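# Seat the jointed cable runway across three supports

## Task

Place the jointed cable runway so it rests on all three of its supports, sitting between each support's lugs, with one of its ends on the tallest support. Then open the grippers and move the arms away. It only counts if the runway stays in that position without any robot holding it.

## Robot and tools

Setup: four identical i2rt Big YAM arms, named arm1, arm2, arm3 and arm4. Each has six joints, a two-finger gripper and a wrist camera. Two fixed room cameras, cam_high and cam_low, watch the scene. The hand reaches roughly 1.0 m from the joint 1 axis when fully extended.

Frame: a single scene frame is shared by everything. Its origin is on the floor and +z points up. The hand point sits midway between the fingertips. The hand's z axis runs along the fingers, and the fingers open and close along its y axis. No foot pose is ever printed, and every call is given in joint space, so this frame mostly helps you read the images.

Joints, all absolute targets. Angles are in radians and the gripper is in metres. The tolerance that counts as reached is given in brackets.
- joint1_rad, -2.879 to 2.879 (0.045): turns the whole arm about its foot. Positive is counter-clockwise seen from above, and 0 points the arm the way its foot faces.
- joint2_rad, 0 to 3.141 (0.14): shoulder. At 0 the upper arm lies roughly level, pointing backward. Increasing it lifts the arm and then carries it forward.
- joint3_rad, 0 to 3.019 (0.09): elbow. At 0 the forearm is folded back onto the upper arm, and larger values open it.
- joint4_rad, -1.692 to 1.57 (0.055): hand pitch. Positive tilts the fingertips up.
- joint5_rad, -1.57 to 1.57 (0.03): sideways hand swing. Positive goes to the arm's right.
- joint6_rad, -2.094 to 2.094 (0.035): hand roll. Positive is clockwise when viewed from behind the hand.
- gripper_m, 0 to 0.093 (0.003): the gap between the fingertips. Each pad squeezes with at most about 50 to 62 N, and some grippers manage less.
With joints 1 and 6 at 0 and the hand level and pointing forward, the wrist camera sits above the hand and looks toward the fingertips.

Tools:
- execute_actions(actions, cameras). The actions list holds one action or none. An action is an object keyed by arm name. Each arm entry holds a joints object that maps joint names to absolute targets. These are places to go, not offsets. Every arm in one action starts moving at the same moment, and each finishes on its own schedule. Joints run at different speeds, so the hand can sweep a wide path between postures. An arm or joint you leave out keeps pursuing its earlier target. The whole call is rejected and nothing moves if any key is unknown or any value is outside its range. The cameras argument is a list of camera names: arm1_cam_wrist to arm4_cam_wrist, cam_high, cam_low, or all. Leaving it out, passing null or passing ["all"] returns every camera, and [] returns none. Passing an empty actions list just reports the state and images. Example: {"actions":[{"arm1":{"joints":{"gripper_m":0.05}},"arm2":{"joints":{"joint1_rad":0.3}}}],"cameras":["cam_high"]}
- wait(seconds), with seconds from 0 to 10. It sends no new command and the simulation keeps running. It returns the same output as an empty action.
- zoom_image(camera, region). It enlarges part of a camera's most recent full image. The region is [x0, y0, x1, y1] in image pixels, measured from the top-left corner, and can be at most 504 by 504.
- finished_scene(scene): ends the current scene, identified by its integer. This cannot be undone, and it reports whether the goal was met. Only call it once the runway rests on its own and the arms are clear. Replying without any tool call also ends the run.

Reading results: images come last, ordered as the pictures line lists them. joint_status tells you how each joint of the last accepted action finished.
- off_target: the joint stopped short and may still be pushing.
- contact_stop or time_out: the joint now holds where it came to rest. The exception is a joint that keeps pushing after time_out toward its old target, or toward a point at most 0.375, 0.375, 0.113, 0.225, 0.075 and 0.3 rad away (joints 1 to 6). on_its_own lists such joints, and they will move by themselves if the obstruction clears. To relieve the push, send that joint its reported position.
- joint command not followed, usually with a cause line: a safety check blocked that arm's joint targets. Any gripper target in the same action still runs. The blocked joints read not_followed, and the arm may keep retrying them with later actions. An empty call never shows this line, even while an arm is still blocked.
- on_its_own: what the arm does without being commanded. Its "held at" value is the target being held, not the joint's actual position.
A target very close to the current position may produce no motion at all. A joint carrying a load sags over time.

Hazards:
- The arms do not stop on contact. They keep pressing and can press hard.
- A hard press between two robots fails the task and ends the run, and a hard hit may do the same. No state line reports robot-to-robot contact. The collision check between arms can react too late, and it ignores fingers, gripper housings and wrist cameras. Contact involving a held object does not count.
- Knocking any object out of the work area or onto the floor fails the task. Drops, slips, slams and strong pushes lower the result.
- Motors heat up while holding a load, and that includes the time you spend thinking, during which the last command stays in force. A MOTOR HOT line appears from 85 °C. At 100 °C the arm's motors and gripper go limp until they cool, and the arm falls. This is reported as an OVER-TEMPERATURE FAULT. Named keys that were off target then read limit_stop_at_motor_heat, and you must resend those targets. After any fault, the arm stays wherever the fault left it.
- Once a call reports a stop, your later execute_actions, wait and finished_scene calls in that same reply are skipped.

Each tool is called by a JSON object that holds its "name" and its "arguments".

## Session

{"name": "execute_actions", "arguments": {"actions": []}}

Scene clock: 0.00 s.
arm1.joint_positions: joint1_rad=-0.418 joint2_rad=+0.593 joint3_rad=+1.366 joint4_rad=-1.387 joint5_rad=+0.228 joint6_rad=+0.157 gripper_m=+0.095
arm1.joint_status: not commanded
arm1.hand: x=-0.9325 y=-0.3230 z=+1.5253 quat_wxyz=(-0.440, -0.268, -0.846, +0.140) (m; scene frame)
arm2.joint_positions: joint1_rad=-0.422 joint2_rad=+0.640 joint3_rad=+1.330 joint4_rad=-1.170 joint5_rad=-0.254 joint6_rad=-0.244 gripper_m=+0.094
arm2.joint_status: not commanded
arm2.hand: x=-0.1466 y=-0.4116 z=+1.5532 quat_wxyz=(-0.430, +0.566, -0.638, -0.295) (m; scene frame)
arm3.joint_positions: joint1_rad=-0.426 joint2_rad=+0.618 joint3_rad=+1.395 joint4_rad=-1.163 joint5_rad=+0.156 joint6_rad=-0.013 gripper_m=+0.095
arm3.joint_status: not commanded
arm3.hand: x=+0.0958 y=+0.0958 z=+1.6161 quat_wxyz=(-0.280, -0.683, -0.460, +0.493) (m; scene frame)
arm4.joint_positions: joint1_rad=+0.342 joint2_rad=+0.626 joint3_rad=+1.375 joint4_rad=-1.321 joint5_rad=-0.009 joint6_rad=-0.182 gripper_m=+0.094
arm4.joint_status: not commanded
arm4.hand: x=+0.9025 y=-0.2330 z=+1.5398 quat_wxyz=(-0.050, -0.841, -0.258, +0.473) (m; scene frame)
pictures: arm1_cam_wrist, arm2_cam_wrist, arm3_cam_wrist, arm4_cam_wrist, cam_high, cam_low
Images, in order (width x height): arm1_cam_wrist 616x616, arm2_cam_wrist 616x616, arm3_cam_wrist 616x616, arm4_cam_wrist 616x616, cam_high 896x504, cam_low 896x504.

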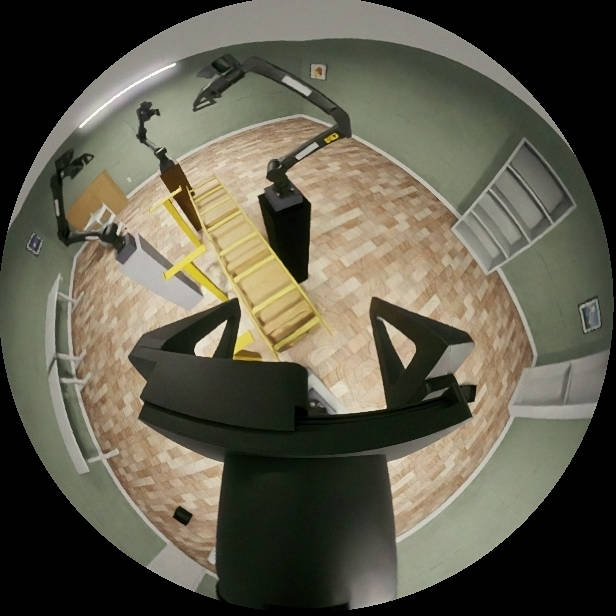

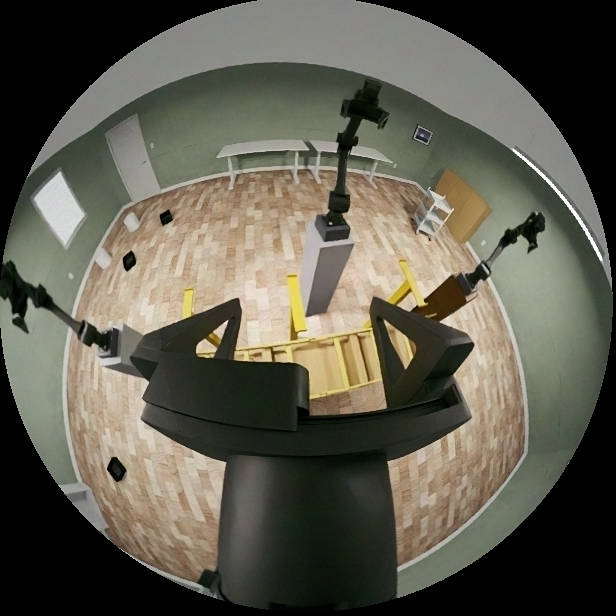

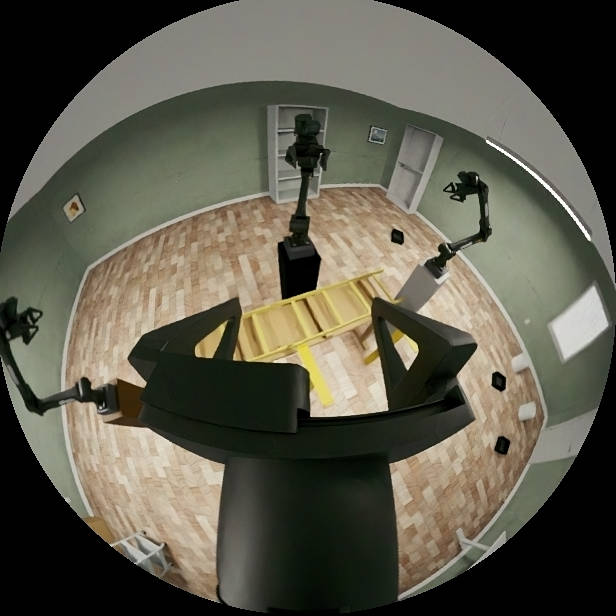

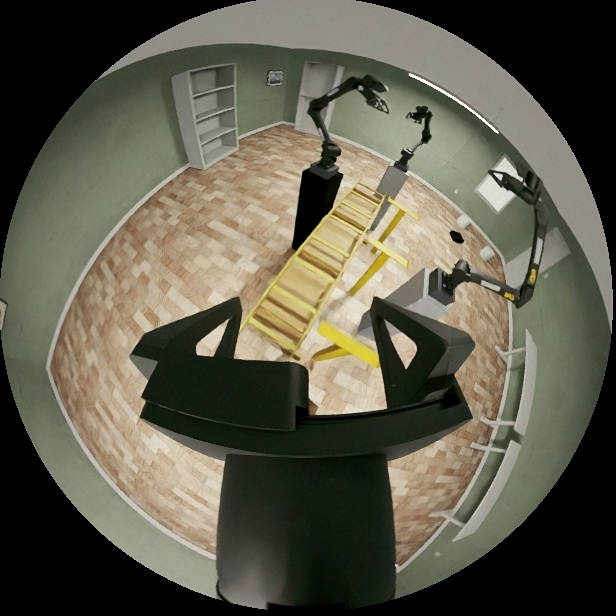

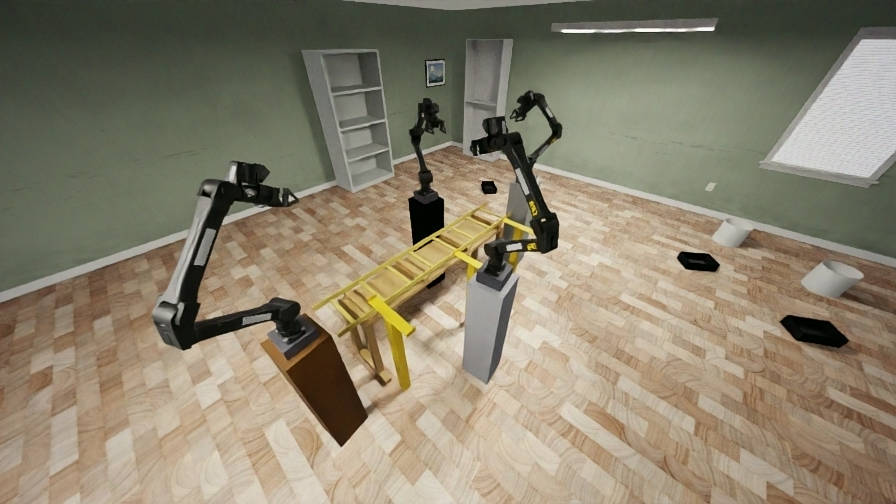

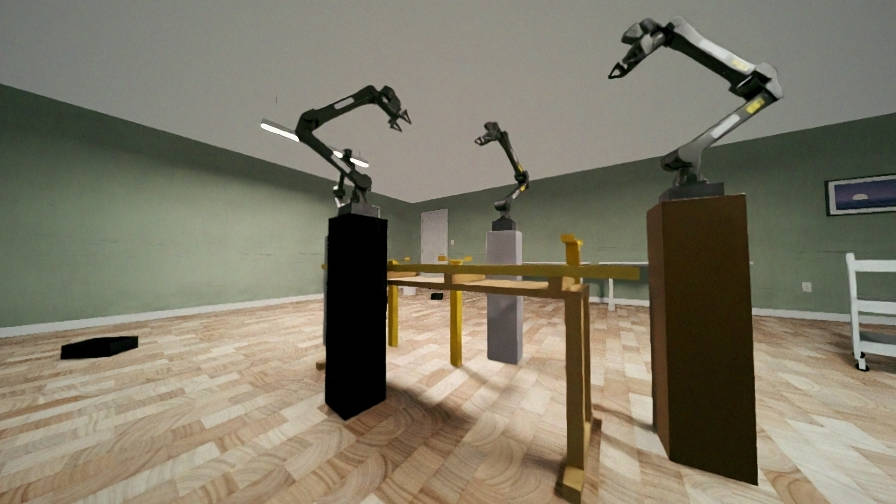

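{"name": "zoom_image", "arguments": {"camera": "cam_high", "region": [280, 160, 580, 440]}}

{"name": "zoom_image", "arguments": {"camera": "cam_low", "region": [300, 180, 680, 420]}}

{"name": "zoom_image", "arguments": {"camera": "arm4_cam_wrist", "region": [220, 150, 460, 390]}}

{"name": "zoom_image", "arguments": {"camera": "arm1_cam_wrist", "region": [110, 140, 360, 390]}}

Region (280, 160, 580, 440) of cam_high's 896x504 image, scaled by 1.680, with more detail than that image has; it fills the top 470 rows of this view, and the rest is white.

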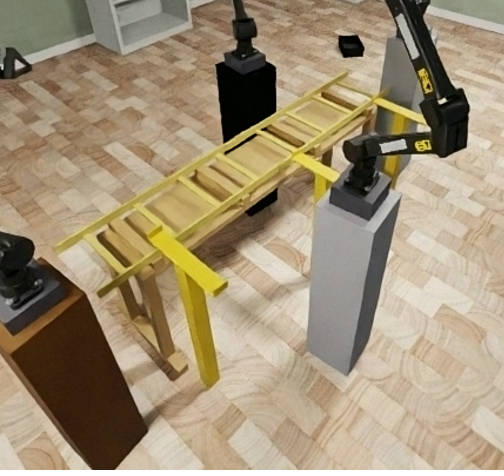

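Region (300, 180, 680, 420) of cam_low's 896x504 image, scaled by 1.326, with more detail than that image has; it fills the top 318 rows of this view, and the rest is white.

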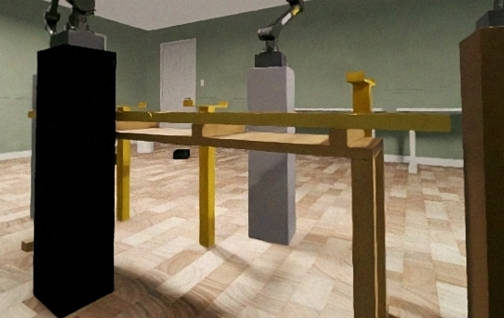

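Region (220, 150, 460, 390) of arm4_cam_wrist's 616x616 image, scaled by 2.100, with more detail than that image has.

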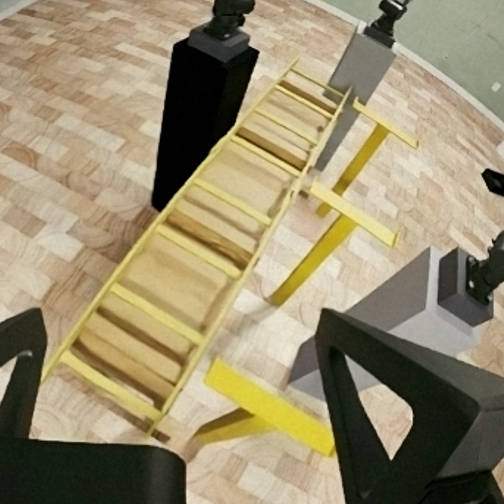

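Region (110, 140, 360, 390) of arm1_cam_wrist's 616x616 image, scaled by 2.016, with more detail than that image has.

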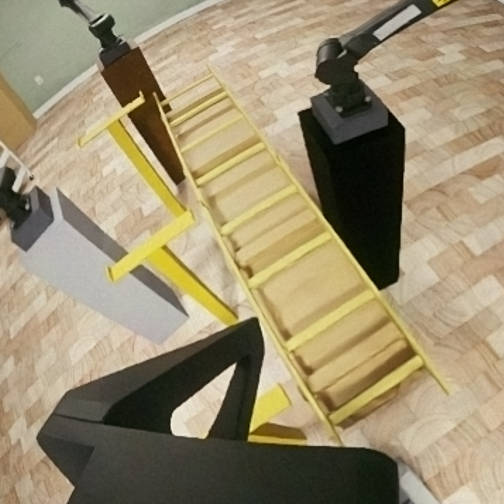

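{"name": "execute_actions", "arguments": {"actions": [{"arm1":{"joints":{"joint1_rad":-0.1,"joint5_rad":0,"joint6_rad":0}},"arm2":{"joints":{"joint1_rad":-0.1,"joint5_rad":0,"joint6_rad":0}},"arm3":{"joints":{"joint1_rad":-0.2,"joint5_rad":0,"joint6_rad":0}},"arm4":{"joints":{"joint1_rad":0.1,"joint5_rad":0,"joint6_rad":0}}}], "cameras": []}}

{"name": "execute_actions", "arguments": {"actions": [{"arm1":{"joints":{"joint4_rad":-0.8}},"arm2":{"joints":{"joint3_rad":0.9}},"arm3":{"joints":{"joint2_rad":0.9}},"arm4":{"joints":{"joint2_rad":1.0,"joint3_rad":1.1}}}]}}

Scene clock: 17.17 s.
arm1.joint_positions: joint1_rad=-0.110 joint2_rad=+0.593 joint3_rad=+1.366 joint4_rad=-1.387 joint5_rad=+0.003 joint6_rad=+0.010 gripper_m=+0.095
arm1.joint_status: all done
arm1.hand: x=-0.9037 y=-0.2218 z=+1.5232 quat_wxyz=(-0.455, -0.020, -0.890, +0.003) (m; scene frame)
arm2.joint_positions: joint1_rad=-0.108 joint2_rad=+0.640 joint3_rad=+1.330 joint4_rad=-1.170 joint5_rad=-0.003 joint6_rad=-0.011 gripper_m=+0.094
arm2.joint_status: all done
arm2.hand: x=-0.1864 y=-0.3983 z=+1.5502 quat_wxyz=(-0.403, +0.545, -0.662, -0.320) (m; scene frame)
arm3.joint_positions: joint1_rad=-0.210 joint2_rad=+0.618 joint3_rad=+1.395 joint4_rad=-1.163 joint5_rad=+0.003 joint6_rad=-0.008 gripper_m=+0.095
arm3.joint_status: all done
arm3.hand: x=+0.1739 y=+0.0761 z=+1.6150 quat_wxyz=(-0.379, -0.603, -0.564, +0.418) (m; scene frame)
arm4.joint_positions: joint1_rad=+0.112 joint2_rad=+0.626 joint3_rad=+1.375 joint4_rad=-1.321 joint5_rad=-0.001 joint6_rad=-0.016 gripper_m=+0.094
arm4.joint_status: all done
arm4.hand: x=+0.8865 y=-0.1785 z=+1.5406 quat_wxyz=(-0.031, -0.875, -0.085, +0.476) (m; scene frame)
pictures: none
No camera images: the call's "cameras" was empty. Leave "cameras" out to get every camera's image.

Scene clock: 18.53 s.
arm1.joint_positions: joint1_rad=-0.110 joint2_rad=+0.593 joint3_rad=+1.366 joint4_rad=-0.819 joint5_rad=+0.003 joint6_rad=+0.010 gripper_m=+0.095
arm1.joint_status: all done
arm1.hand: x=-0.8574 y=-0.2241 z=+1.6530 quat_wxyz=(-0.686, -0.018, -0.727, +0.006) (m; scene frame)
arm2.joint_positions: joint1_rad=-0.108 joint2_rad=+0.641 joint3_rad=+0.903 joint4_rad=-1.170 joint5_rad=-0.003 joint6_rad=-0.010 gripper_m=+0.094
arm2.joint_status: all done
arm2.hand: x=-0.1835 y=-0.3934 z=+1.3263 quat_wxyz=(-0.252, +0.601, -0.732, -0.199) (m; scene frame)
arm3.joint_positions: joint1_rad=-0.210 joint2_rad=+0.899 joint3_rad=+1.395 joint4_rad=-1.163 joint5_rad=+0.003 joint6_rad=-0.008 gripper_m=+0.095
arm3.joint_status: all done
arm3.hand: x=+0.1644 y=-0.0403 z=+1.5351 quat_wxyz=(-0.297, -0.655, -0.612, +0.329) (m; scene frame)
arm4.joint_positions: joint1_rad=+0.112 joint2_rad=+0.991 joint3_rad=+1.078 joint4_rad=-1.321 joint5_rad=-0.001 joint6_rad=-0.016 gripper_m=+0.094
arm4.joint_status: all done
arm4.hand: x=+0.7963 y=-0.1902 z=+1.2915 quat_wxyz=(-0.006, -0.982, -0.092, +0.166) (m; scene frame)
pictures: arm1_cam_wrist, arm2_cam_wrist, arm3_cam_wrist, arm4_cam_wrist, cam_high, cam_low
Images, in order (width x height): arm1_cam_wrist 616x616, arm2_cam_wrist 616x616, arm3_cam_wrist 616x616, arm4_cam_wrist 616x616, cam_high 896x504, cam_low 896x504.

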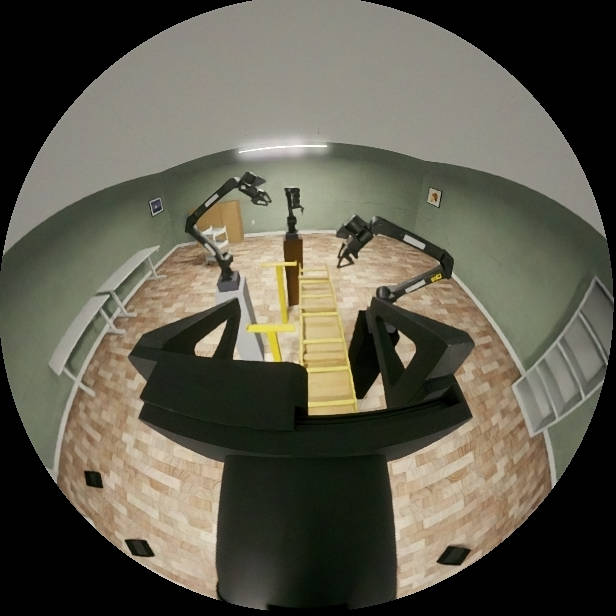

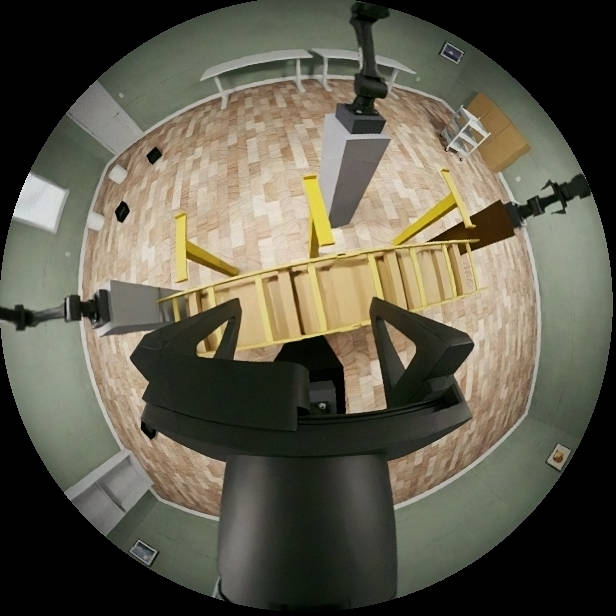

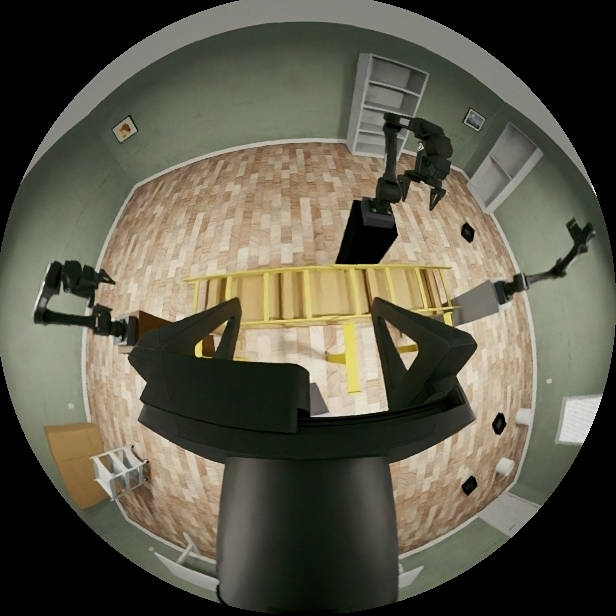

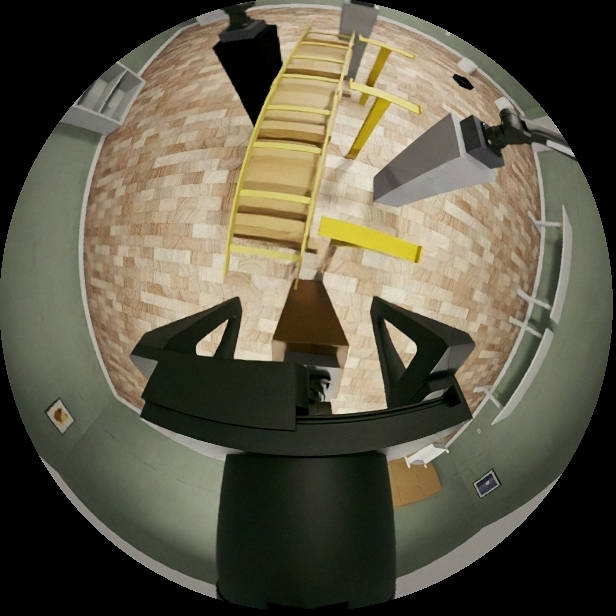

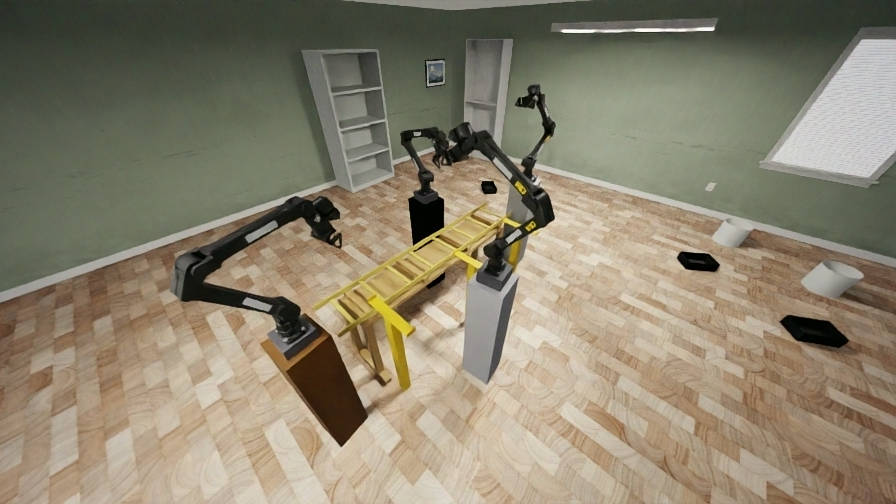

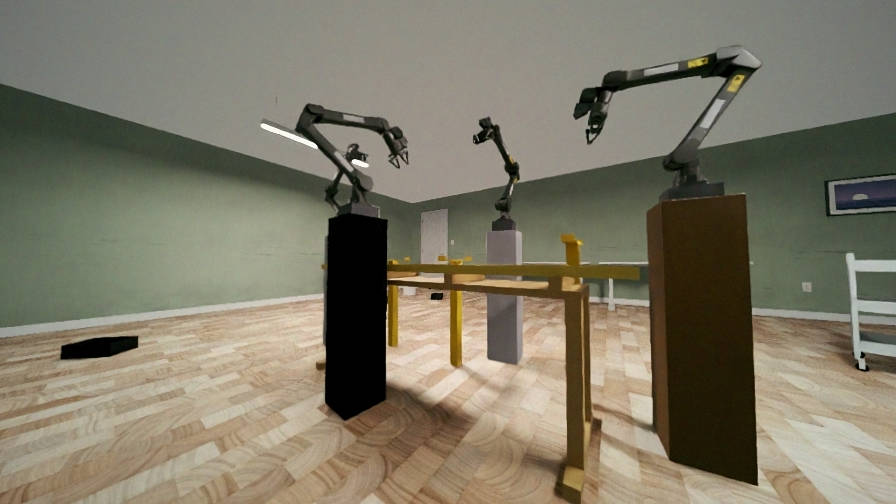

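{"name": "zoom_image", "arguments": {"camera": "cam_low", "region": [380, 220, 500, 300]}}

{"name": "zoom_image", "arguments": {"camera": "cam_low", "region": [520, 220, 660, 310]}}

{"name": "zoom_image", "arguments": {"camera": "arm2_cam_wrist", "region": [150, 150, 500, 360]}}

{"name": "zoom_image", "arguments": {"camera": "arm3_cam_wrist", "region": [170, 240, 470, 400]}}

{"name": "zoom_image", "arguments": {"camera": "arm4_cam_wrist", "region": [200, 60, 440, 300]}}

Region (380, 220, 500, 300) of cam_low's 896x504 image, scaled by 4.200, with more detail than that image has.

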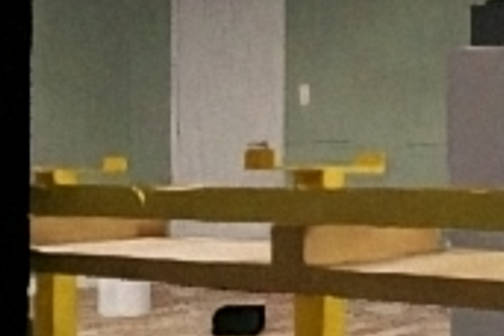

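Region (520, 220, 660, 310) of cam_low's 896x504 image, scaled by 3.600, with more detail than that image has; it fills the top 324 rows of this view, and the rest is white.

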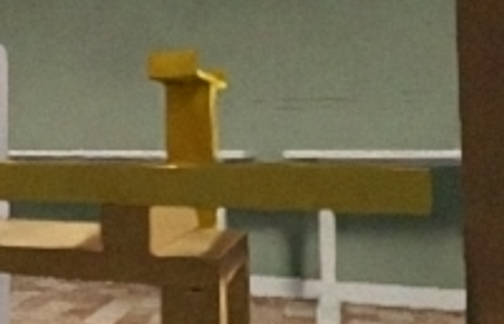

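Region (150, 150, 500, 360) of arm2_cam_wrist's 616x616 image, scaled by 1.440, with more detail than that image has; it fills the top 302 rows of this view, and the rest is white.

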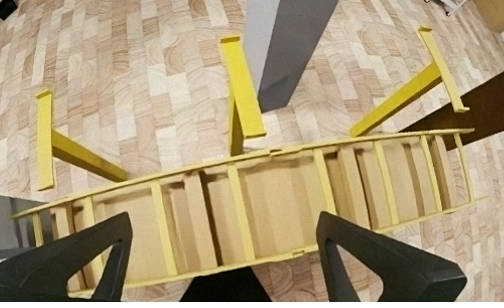

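Region (170, 240, 470, 400) of arm3_cam_wrist's 616x616 image, scaled by 1.680, with more detail than that image has; it fills the top 269 rows of this view, and the rest is white.

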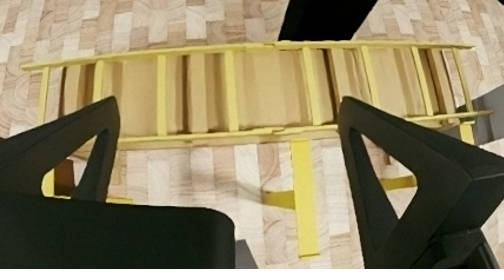

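Region (200, 60, 440, 300) of arm4_cam_wrist's 616x616 image, scaled by 2.100, with more detail than that image has.

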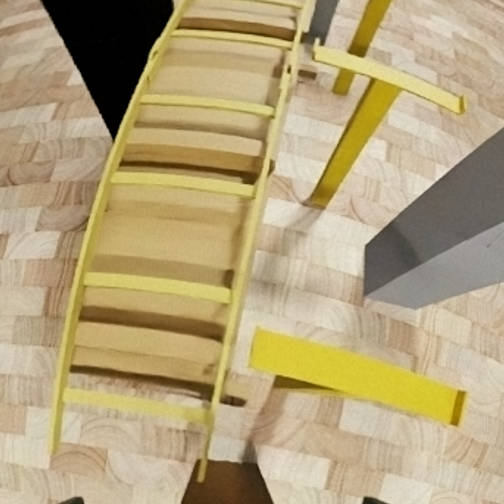

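{"name": "execute_actions", "arguments": {"actions": [{"arm1":{"joints":{"joint1_rad":-0.414,"joint2_rad":1.766,"joint3_rad":0.765,"joint4_rad":-0.559,"joint6_rad":-1.9}},"arm2":{"joints":{"joint1_rad":0.284,"joint2_rad":1.747,"joint3_rad":0.679,"joint4_rad":-0.493,"joint6_rad":0.168}},"arm3":{"joints":{"joint1_rad":0.04,"joint2_rad":2.395,"joint3_rad":1.803,"joint4_rad":-0.993,"joint6_rad":0.161}},"arm4":{"joints":{"joint1_rad":0.476,"joint2_rad":1.834,"joint3_rad":0.833,"joint4_rad":-0.565,"joint6_rad":-1.05}}}]}}

Scene clock: 99.97 s.
arm1.joint_positions: joint1_rad=-0.410 joint2_rad=+1.765 joint3_rad=+0.757 joint4_rad=-0.564 joint5_rad=+0.001 joint6_rad=-1.890 gripper_m=+0.095
arm1.joint_status: all done
arm1.hand: x=-0.7858 y=-0.3283 z=+0.9174 quat_wxyz=(+0.002, +0.703, -0.711, -0.007) (m; scene frame)
arm2.joint_positions: joint1_rad=+0.280 joint2_rad=+1.736 joint3_rad=+0.686 joint4_rad=-0.506 joint5_rad=+0.000 joint6_rad=+0.158 gripper_m=+0.094
arm2.joint_status: all done
arm2.hand: x=-0.3001 y=-0.3318 z=+0.9239 quat_wxyz=(-0.002, +0.714, -0.700, +0.000) (m; scene frame)
arm3.joint_positions: joint1_rad=+0.038 joint2_rad=+2.407 joint3_rad=+1.783 joint4_rad=-0.991 joint5_rad=+0.002 joint6_rad=+0.153 gripper_m=+0.095
arm3.joint_status: all done
arm3.hand: x=+0.2983 y=-0.3201 z=+0.9044 quat_wxyz=(+0.016, -0.701, -0.713, -0.004) (m; scene frame)
arm4.joint_positions: joint1_rad=+0.473 joint2_rad=+1.828 joint3_rad=+0.835 joint4_rad=-0.580 joint5_rad=+0.001 joint6_rad=-1.034 gripper_m=+0.094
arm4.joint_status: all done
arm4.hand: x=+0.7868 y=-0.3266 z=+0.9175 quat_wxyz=(+0.005, -0.709, -0.705, -0.007) (m; scene frame)
pictures: arm1_cam_wrist, arm2_cam_wrist, arm3_cam_wrist, arm4_cam_wrist, cam_high, cam_low
Images, in order (width x height): arm1_cam_wrist 616x616, arm2_cam_wrist 616x616, arm3_cam_wrist 616x616, arm4_cam_wrist 616x616, cam_high 896x504, cam_low 896x504.

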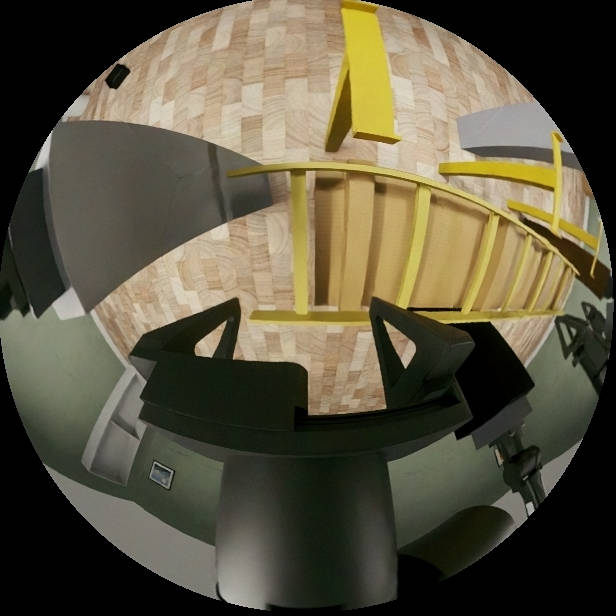

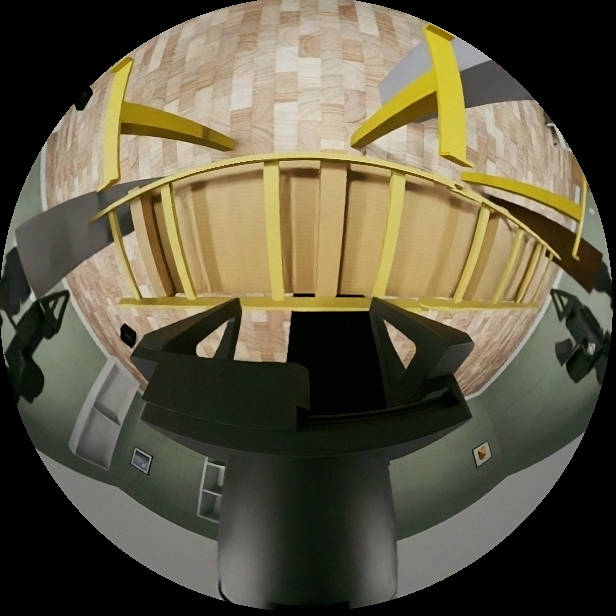

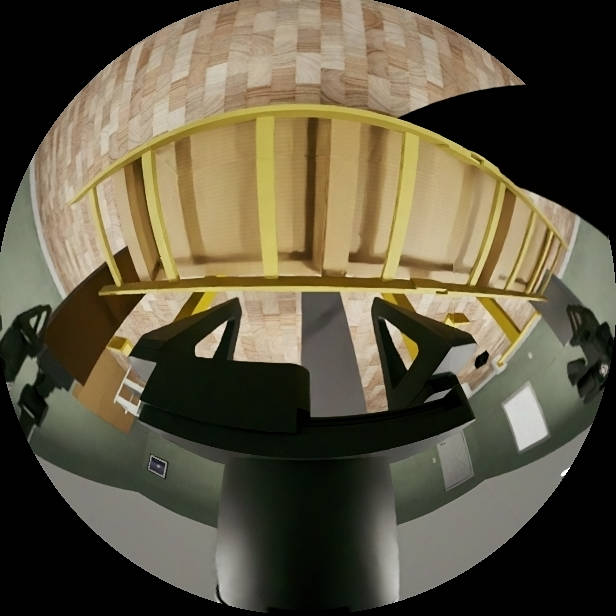

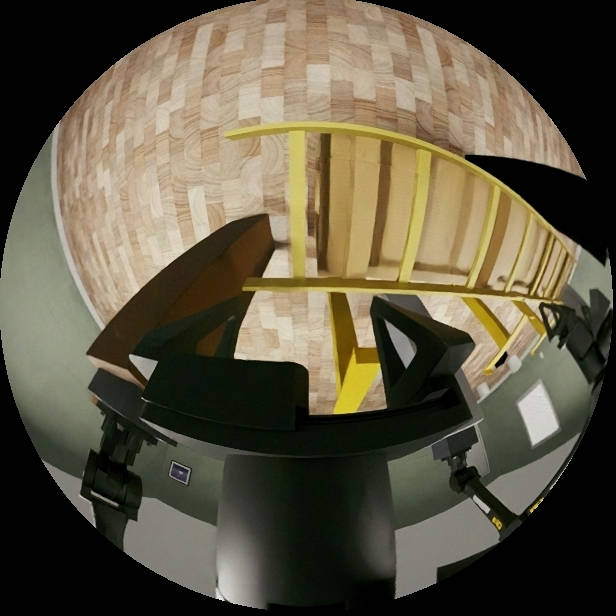

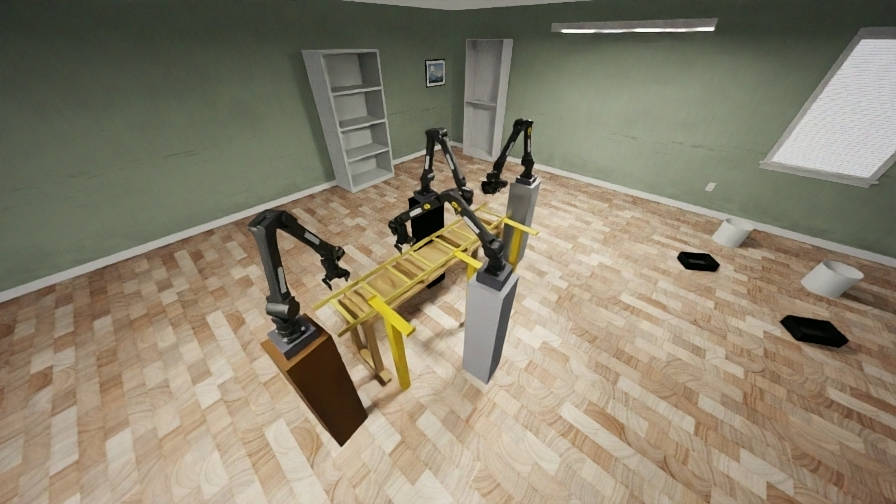

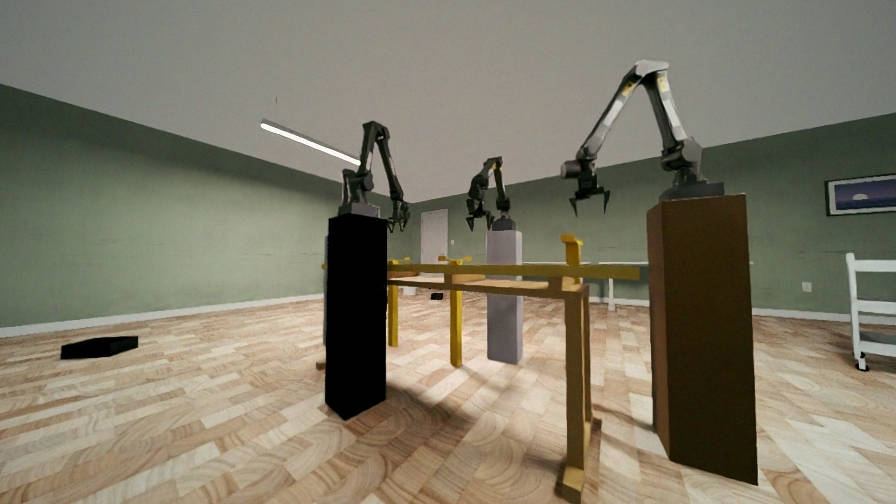

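{"name": "execute_actions", "arguments": {"actions": [{"arm1":{"joints":{"joint1_rad":-0.481,"joint2_rad":2.174,"joint3_rad":0.794,"joint4_rad":-0.167,"joint6_rad":-1.978}},"arm2":{"joints":{"joint1_rad":0.415,"joint2_rad":2.205,"joint3_rad":0.73,"joint4_rad":-0.074,"joint6_rad":0.316}},"arm3":{"joints":{"joint1_rad":0.096,"joint2_rad":2.688,"joint3_rad":2.019,"joint4_rad":-0.885,"joint6_rad":0.231}},"arm4":{"joints":{"joint1_rad":0.54,"joint2_rad":2.22,"joint3_rad":0.895,"joint4_rad":-0.225,"joint6_rad":-0.97}}}]}}

Scene clock: 120.43 s.
arm1.joint_positions: joint1_rad=-0.478 joint2_rad=+2.181 joint3_rad=+0.782 joint4_rad=-0.176 joint5_rad=+0.001 joint6_rad=-1.968 gripper_m=+0.095
arm1.joint_status: all done
arm1.hand: x=-0.8023 y=-0.3481 z=+0.7772 quat_wxyz=(+0.003, +0.707, -0.707, -0.009) (m; scene frame)
arm2.joint_positions: joint1_rad=+0.421 joint2_rad=+2.198 joint3_rad=+0.723 joint4_rad=-0.087 joint5_rad=+0.000 joint6_rad=+0.305 gripper_m=+0.094
arm2.joint_status: all done
arm2.hand: x=-0.3439 y=-0.3520 z=+0.7792 quat_wxyz=(+0.000, +0.712, -0.703, +0.002) (m; scene frame)
arm3.joint_positions: joint1_rad=+0.099 joint2_rad=+2.703 joint3_rad=+1.984 joint4_rad=-0.889 joint5_rad=+0.002 joint6_rad=+0.223 gripper_m=+0.095
arm3.joint_status: all done
arm3.hand: x=+0.3416 y=-0.3374 z=+0.7714 quat_wxyz=(+0.014, -0.704, -0.710, -0.002) (m; scene frame)
arm4.joint_positions: joint1_rad=+0.536 joint2_rad=+2.224 joint3_rad=+0.890 joint4_rad=-0.239 joint5_rad=+0.001 joint6_rad=-0.986 gripper_m=+0.094
arm4.joint_status: all done
arm4.hand: x=+0.7979 y=-0.3469 z=+0.7763 quat_wxyz=(+0.005, -0.704, -0.710, -0.007) (m; scene frame)
pictures: arm1_cam_wrist, arm2_cam_wrist, arm3_cam_wrist, arm4_cam_wrist, cam_high, cam_low
Images, in order (width x height): arm1_cam_wrist 616x616, arm2_cam_wrist 616x616, arm3_cam_wrist 616x616, arm4_cam_wrist 616x616, cam_high 896x504, cam_low 896x504.

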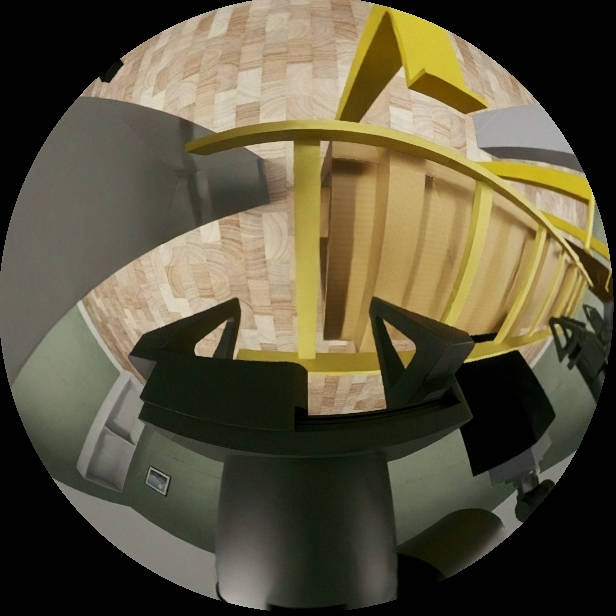

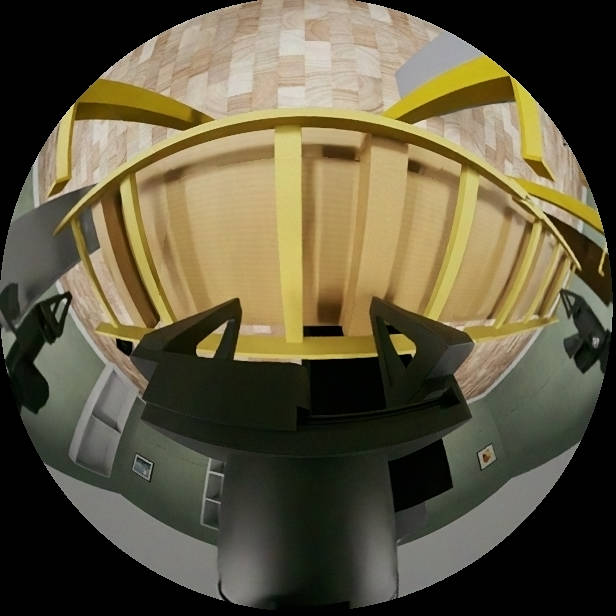

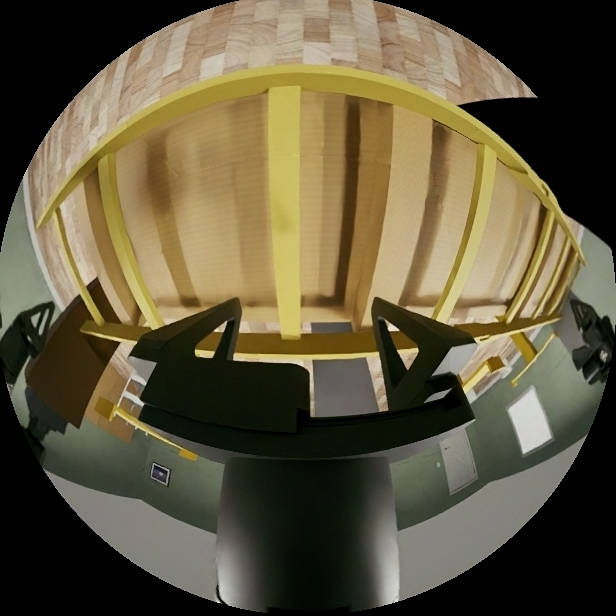

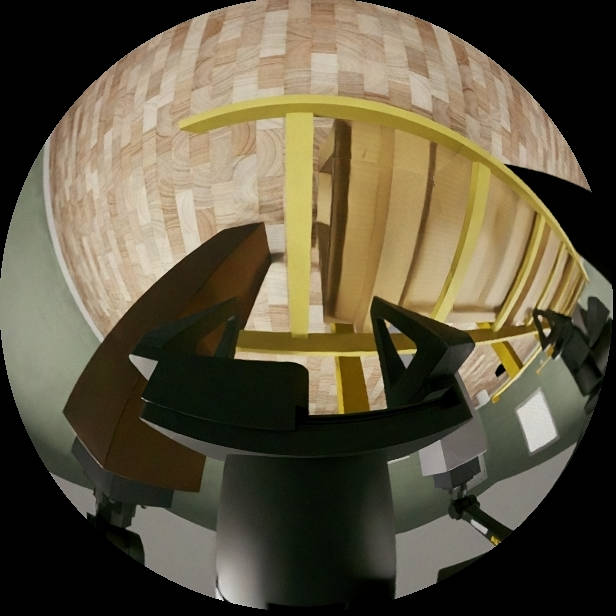

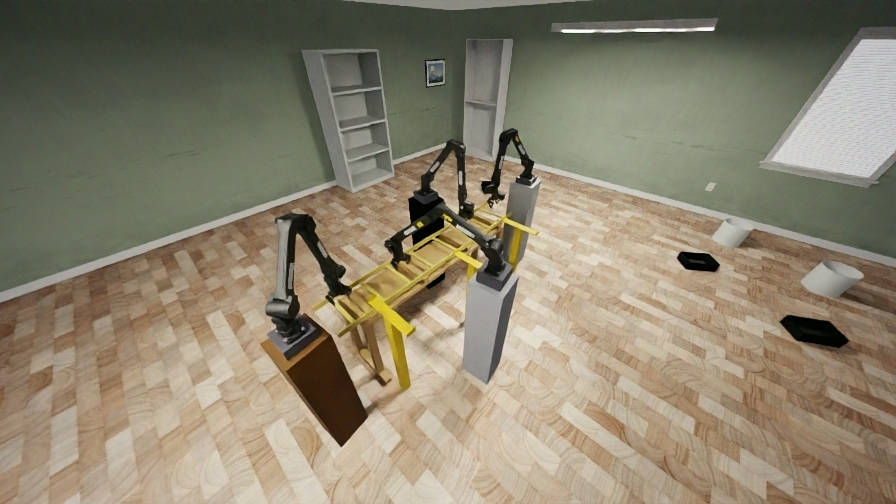

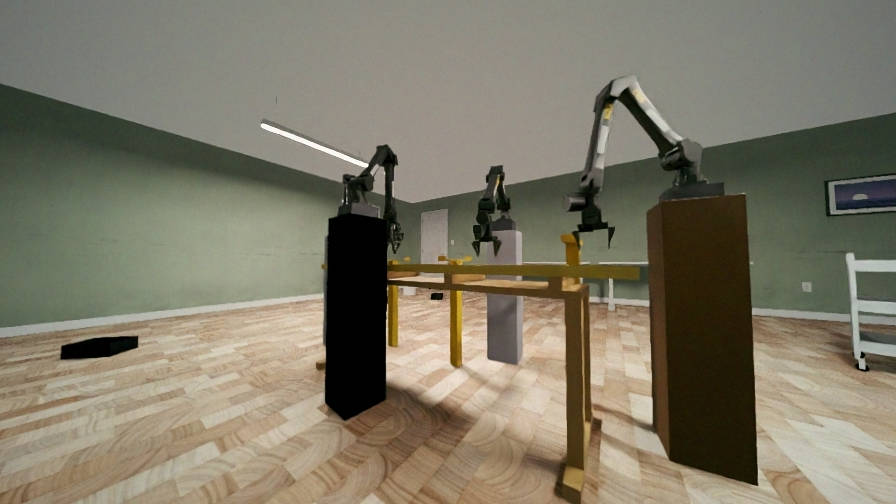

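{"name": "zoom_image", "arguments": {"camera": "cam_low", "region": [540, 200, 660, 300]}}

{"name": "zoom_image", "arguments": {"camera": "cam_low", "region": [380, 200, 540, 300]}}

{"name": "zoom_image", "arguments": {"camera": "arm1_cam_wrist", "region": [200, 100, 420, 380]}}

Region (540, 200, 660, 300) of cam_low's 896x504 image, scaled by 4.200, with more detail than that image has.

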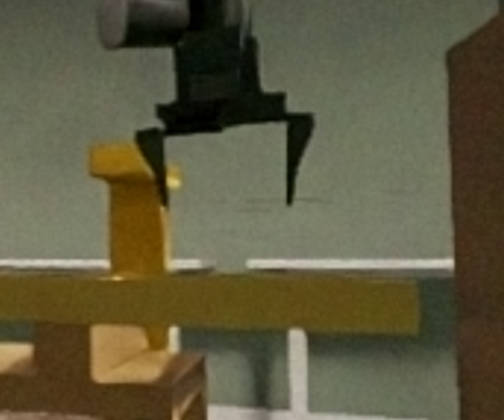

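Region (380, 200, 540, 300) of cam_low's 896x504 image, scaled by 3.150, with more detail than that image has; it fills the top 315 rows of this view, and the rest is white.

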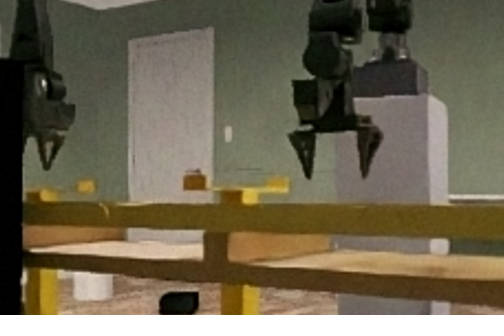

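Region (200, 100, 420, 380) of arm1_cam_wrist's 616x616 image, scaled by 1.800, with more detail than that image has; it fills the left 396 columns of this view, and the rest is white.

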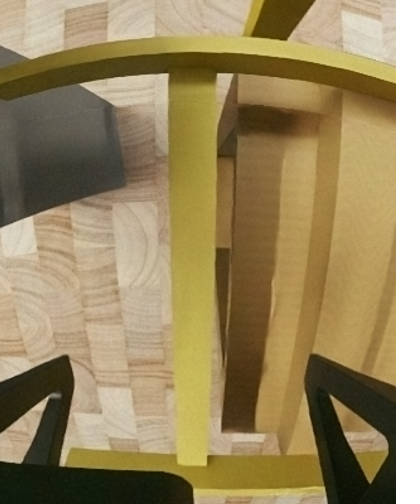

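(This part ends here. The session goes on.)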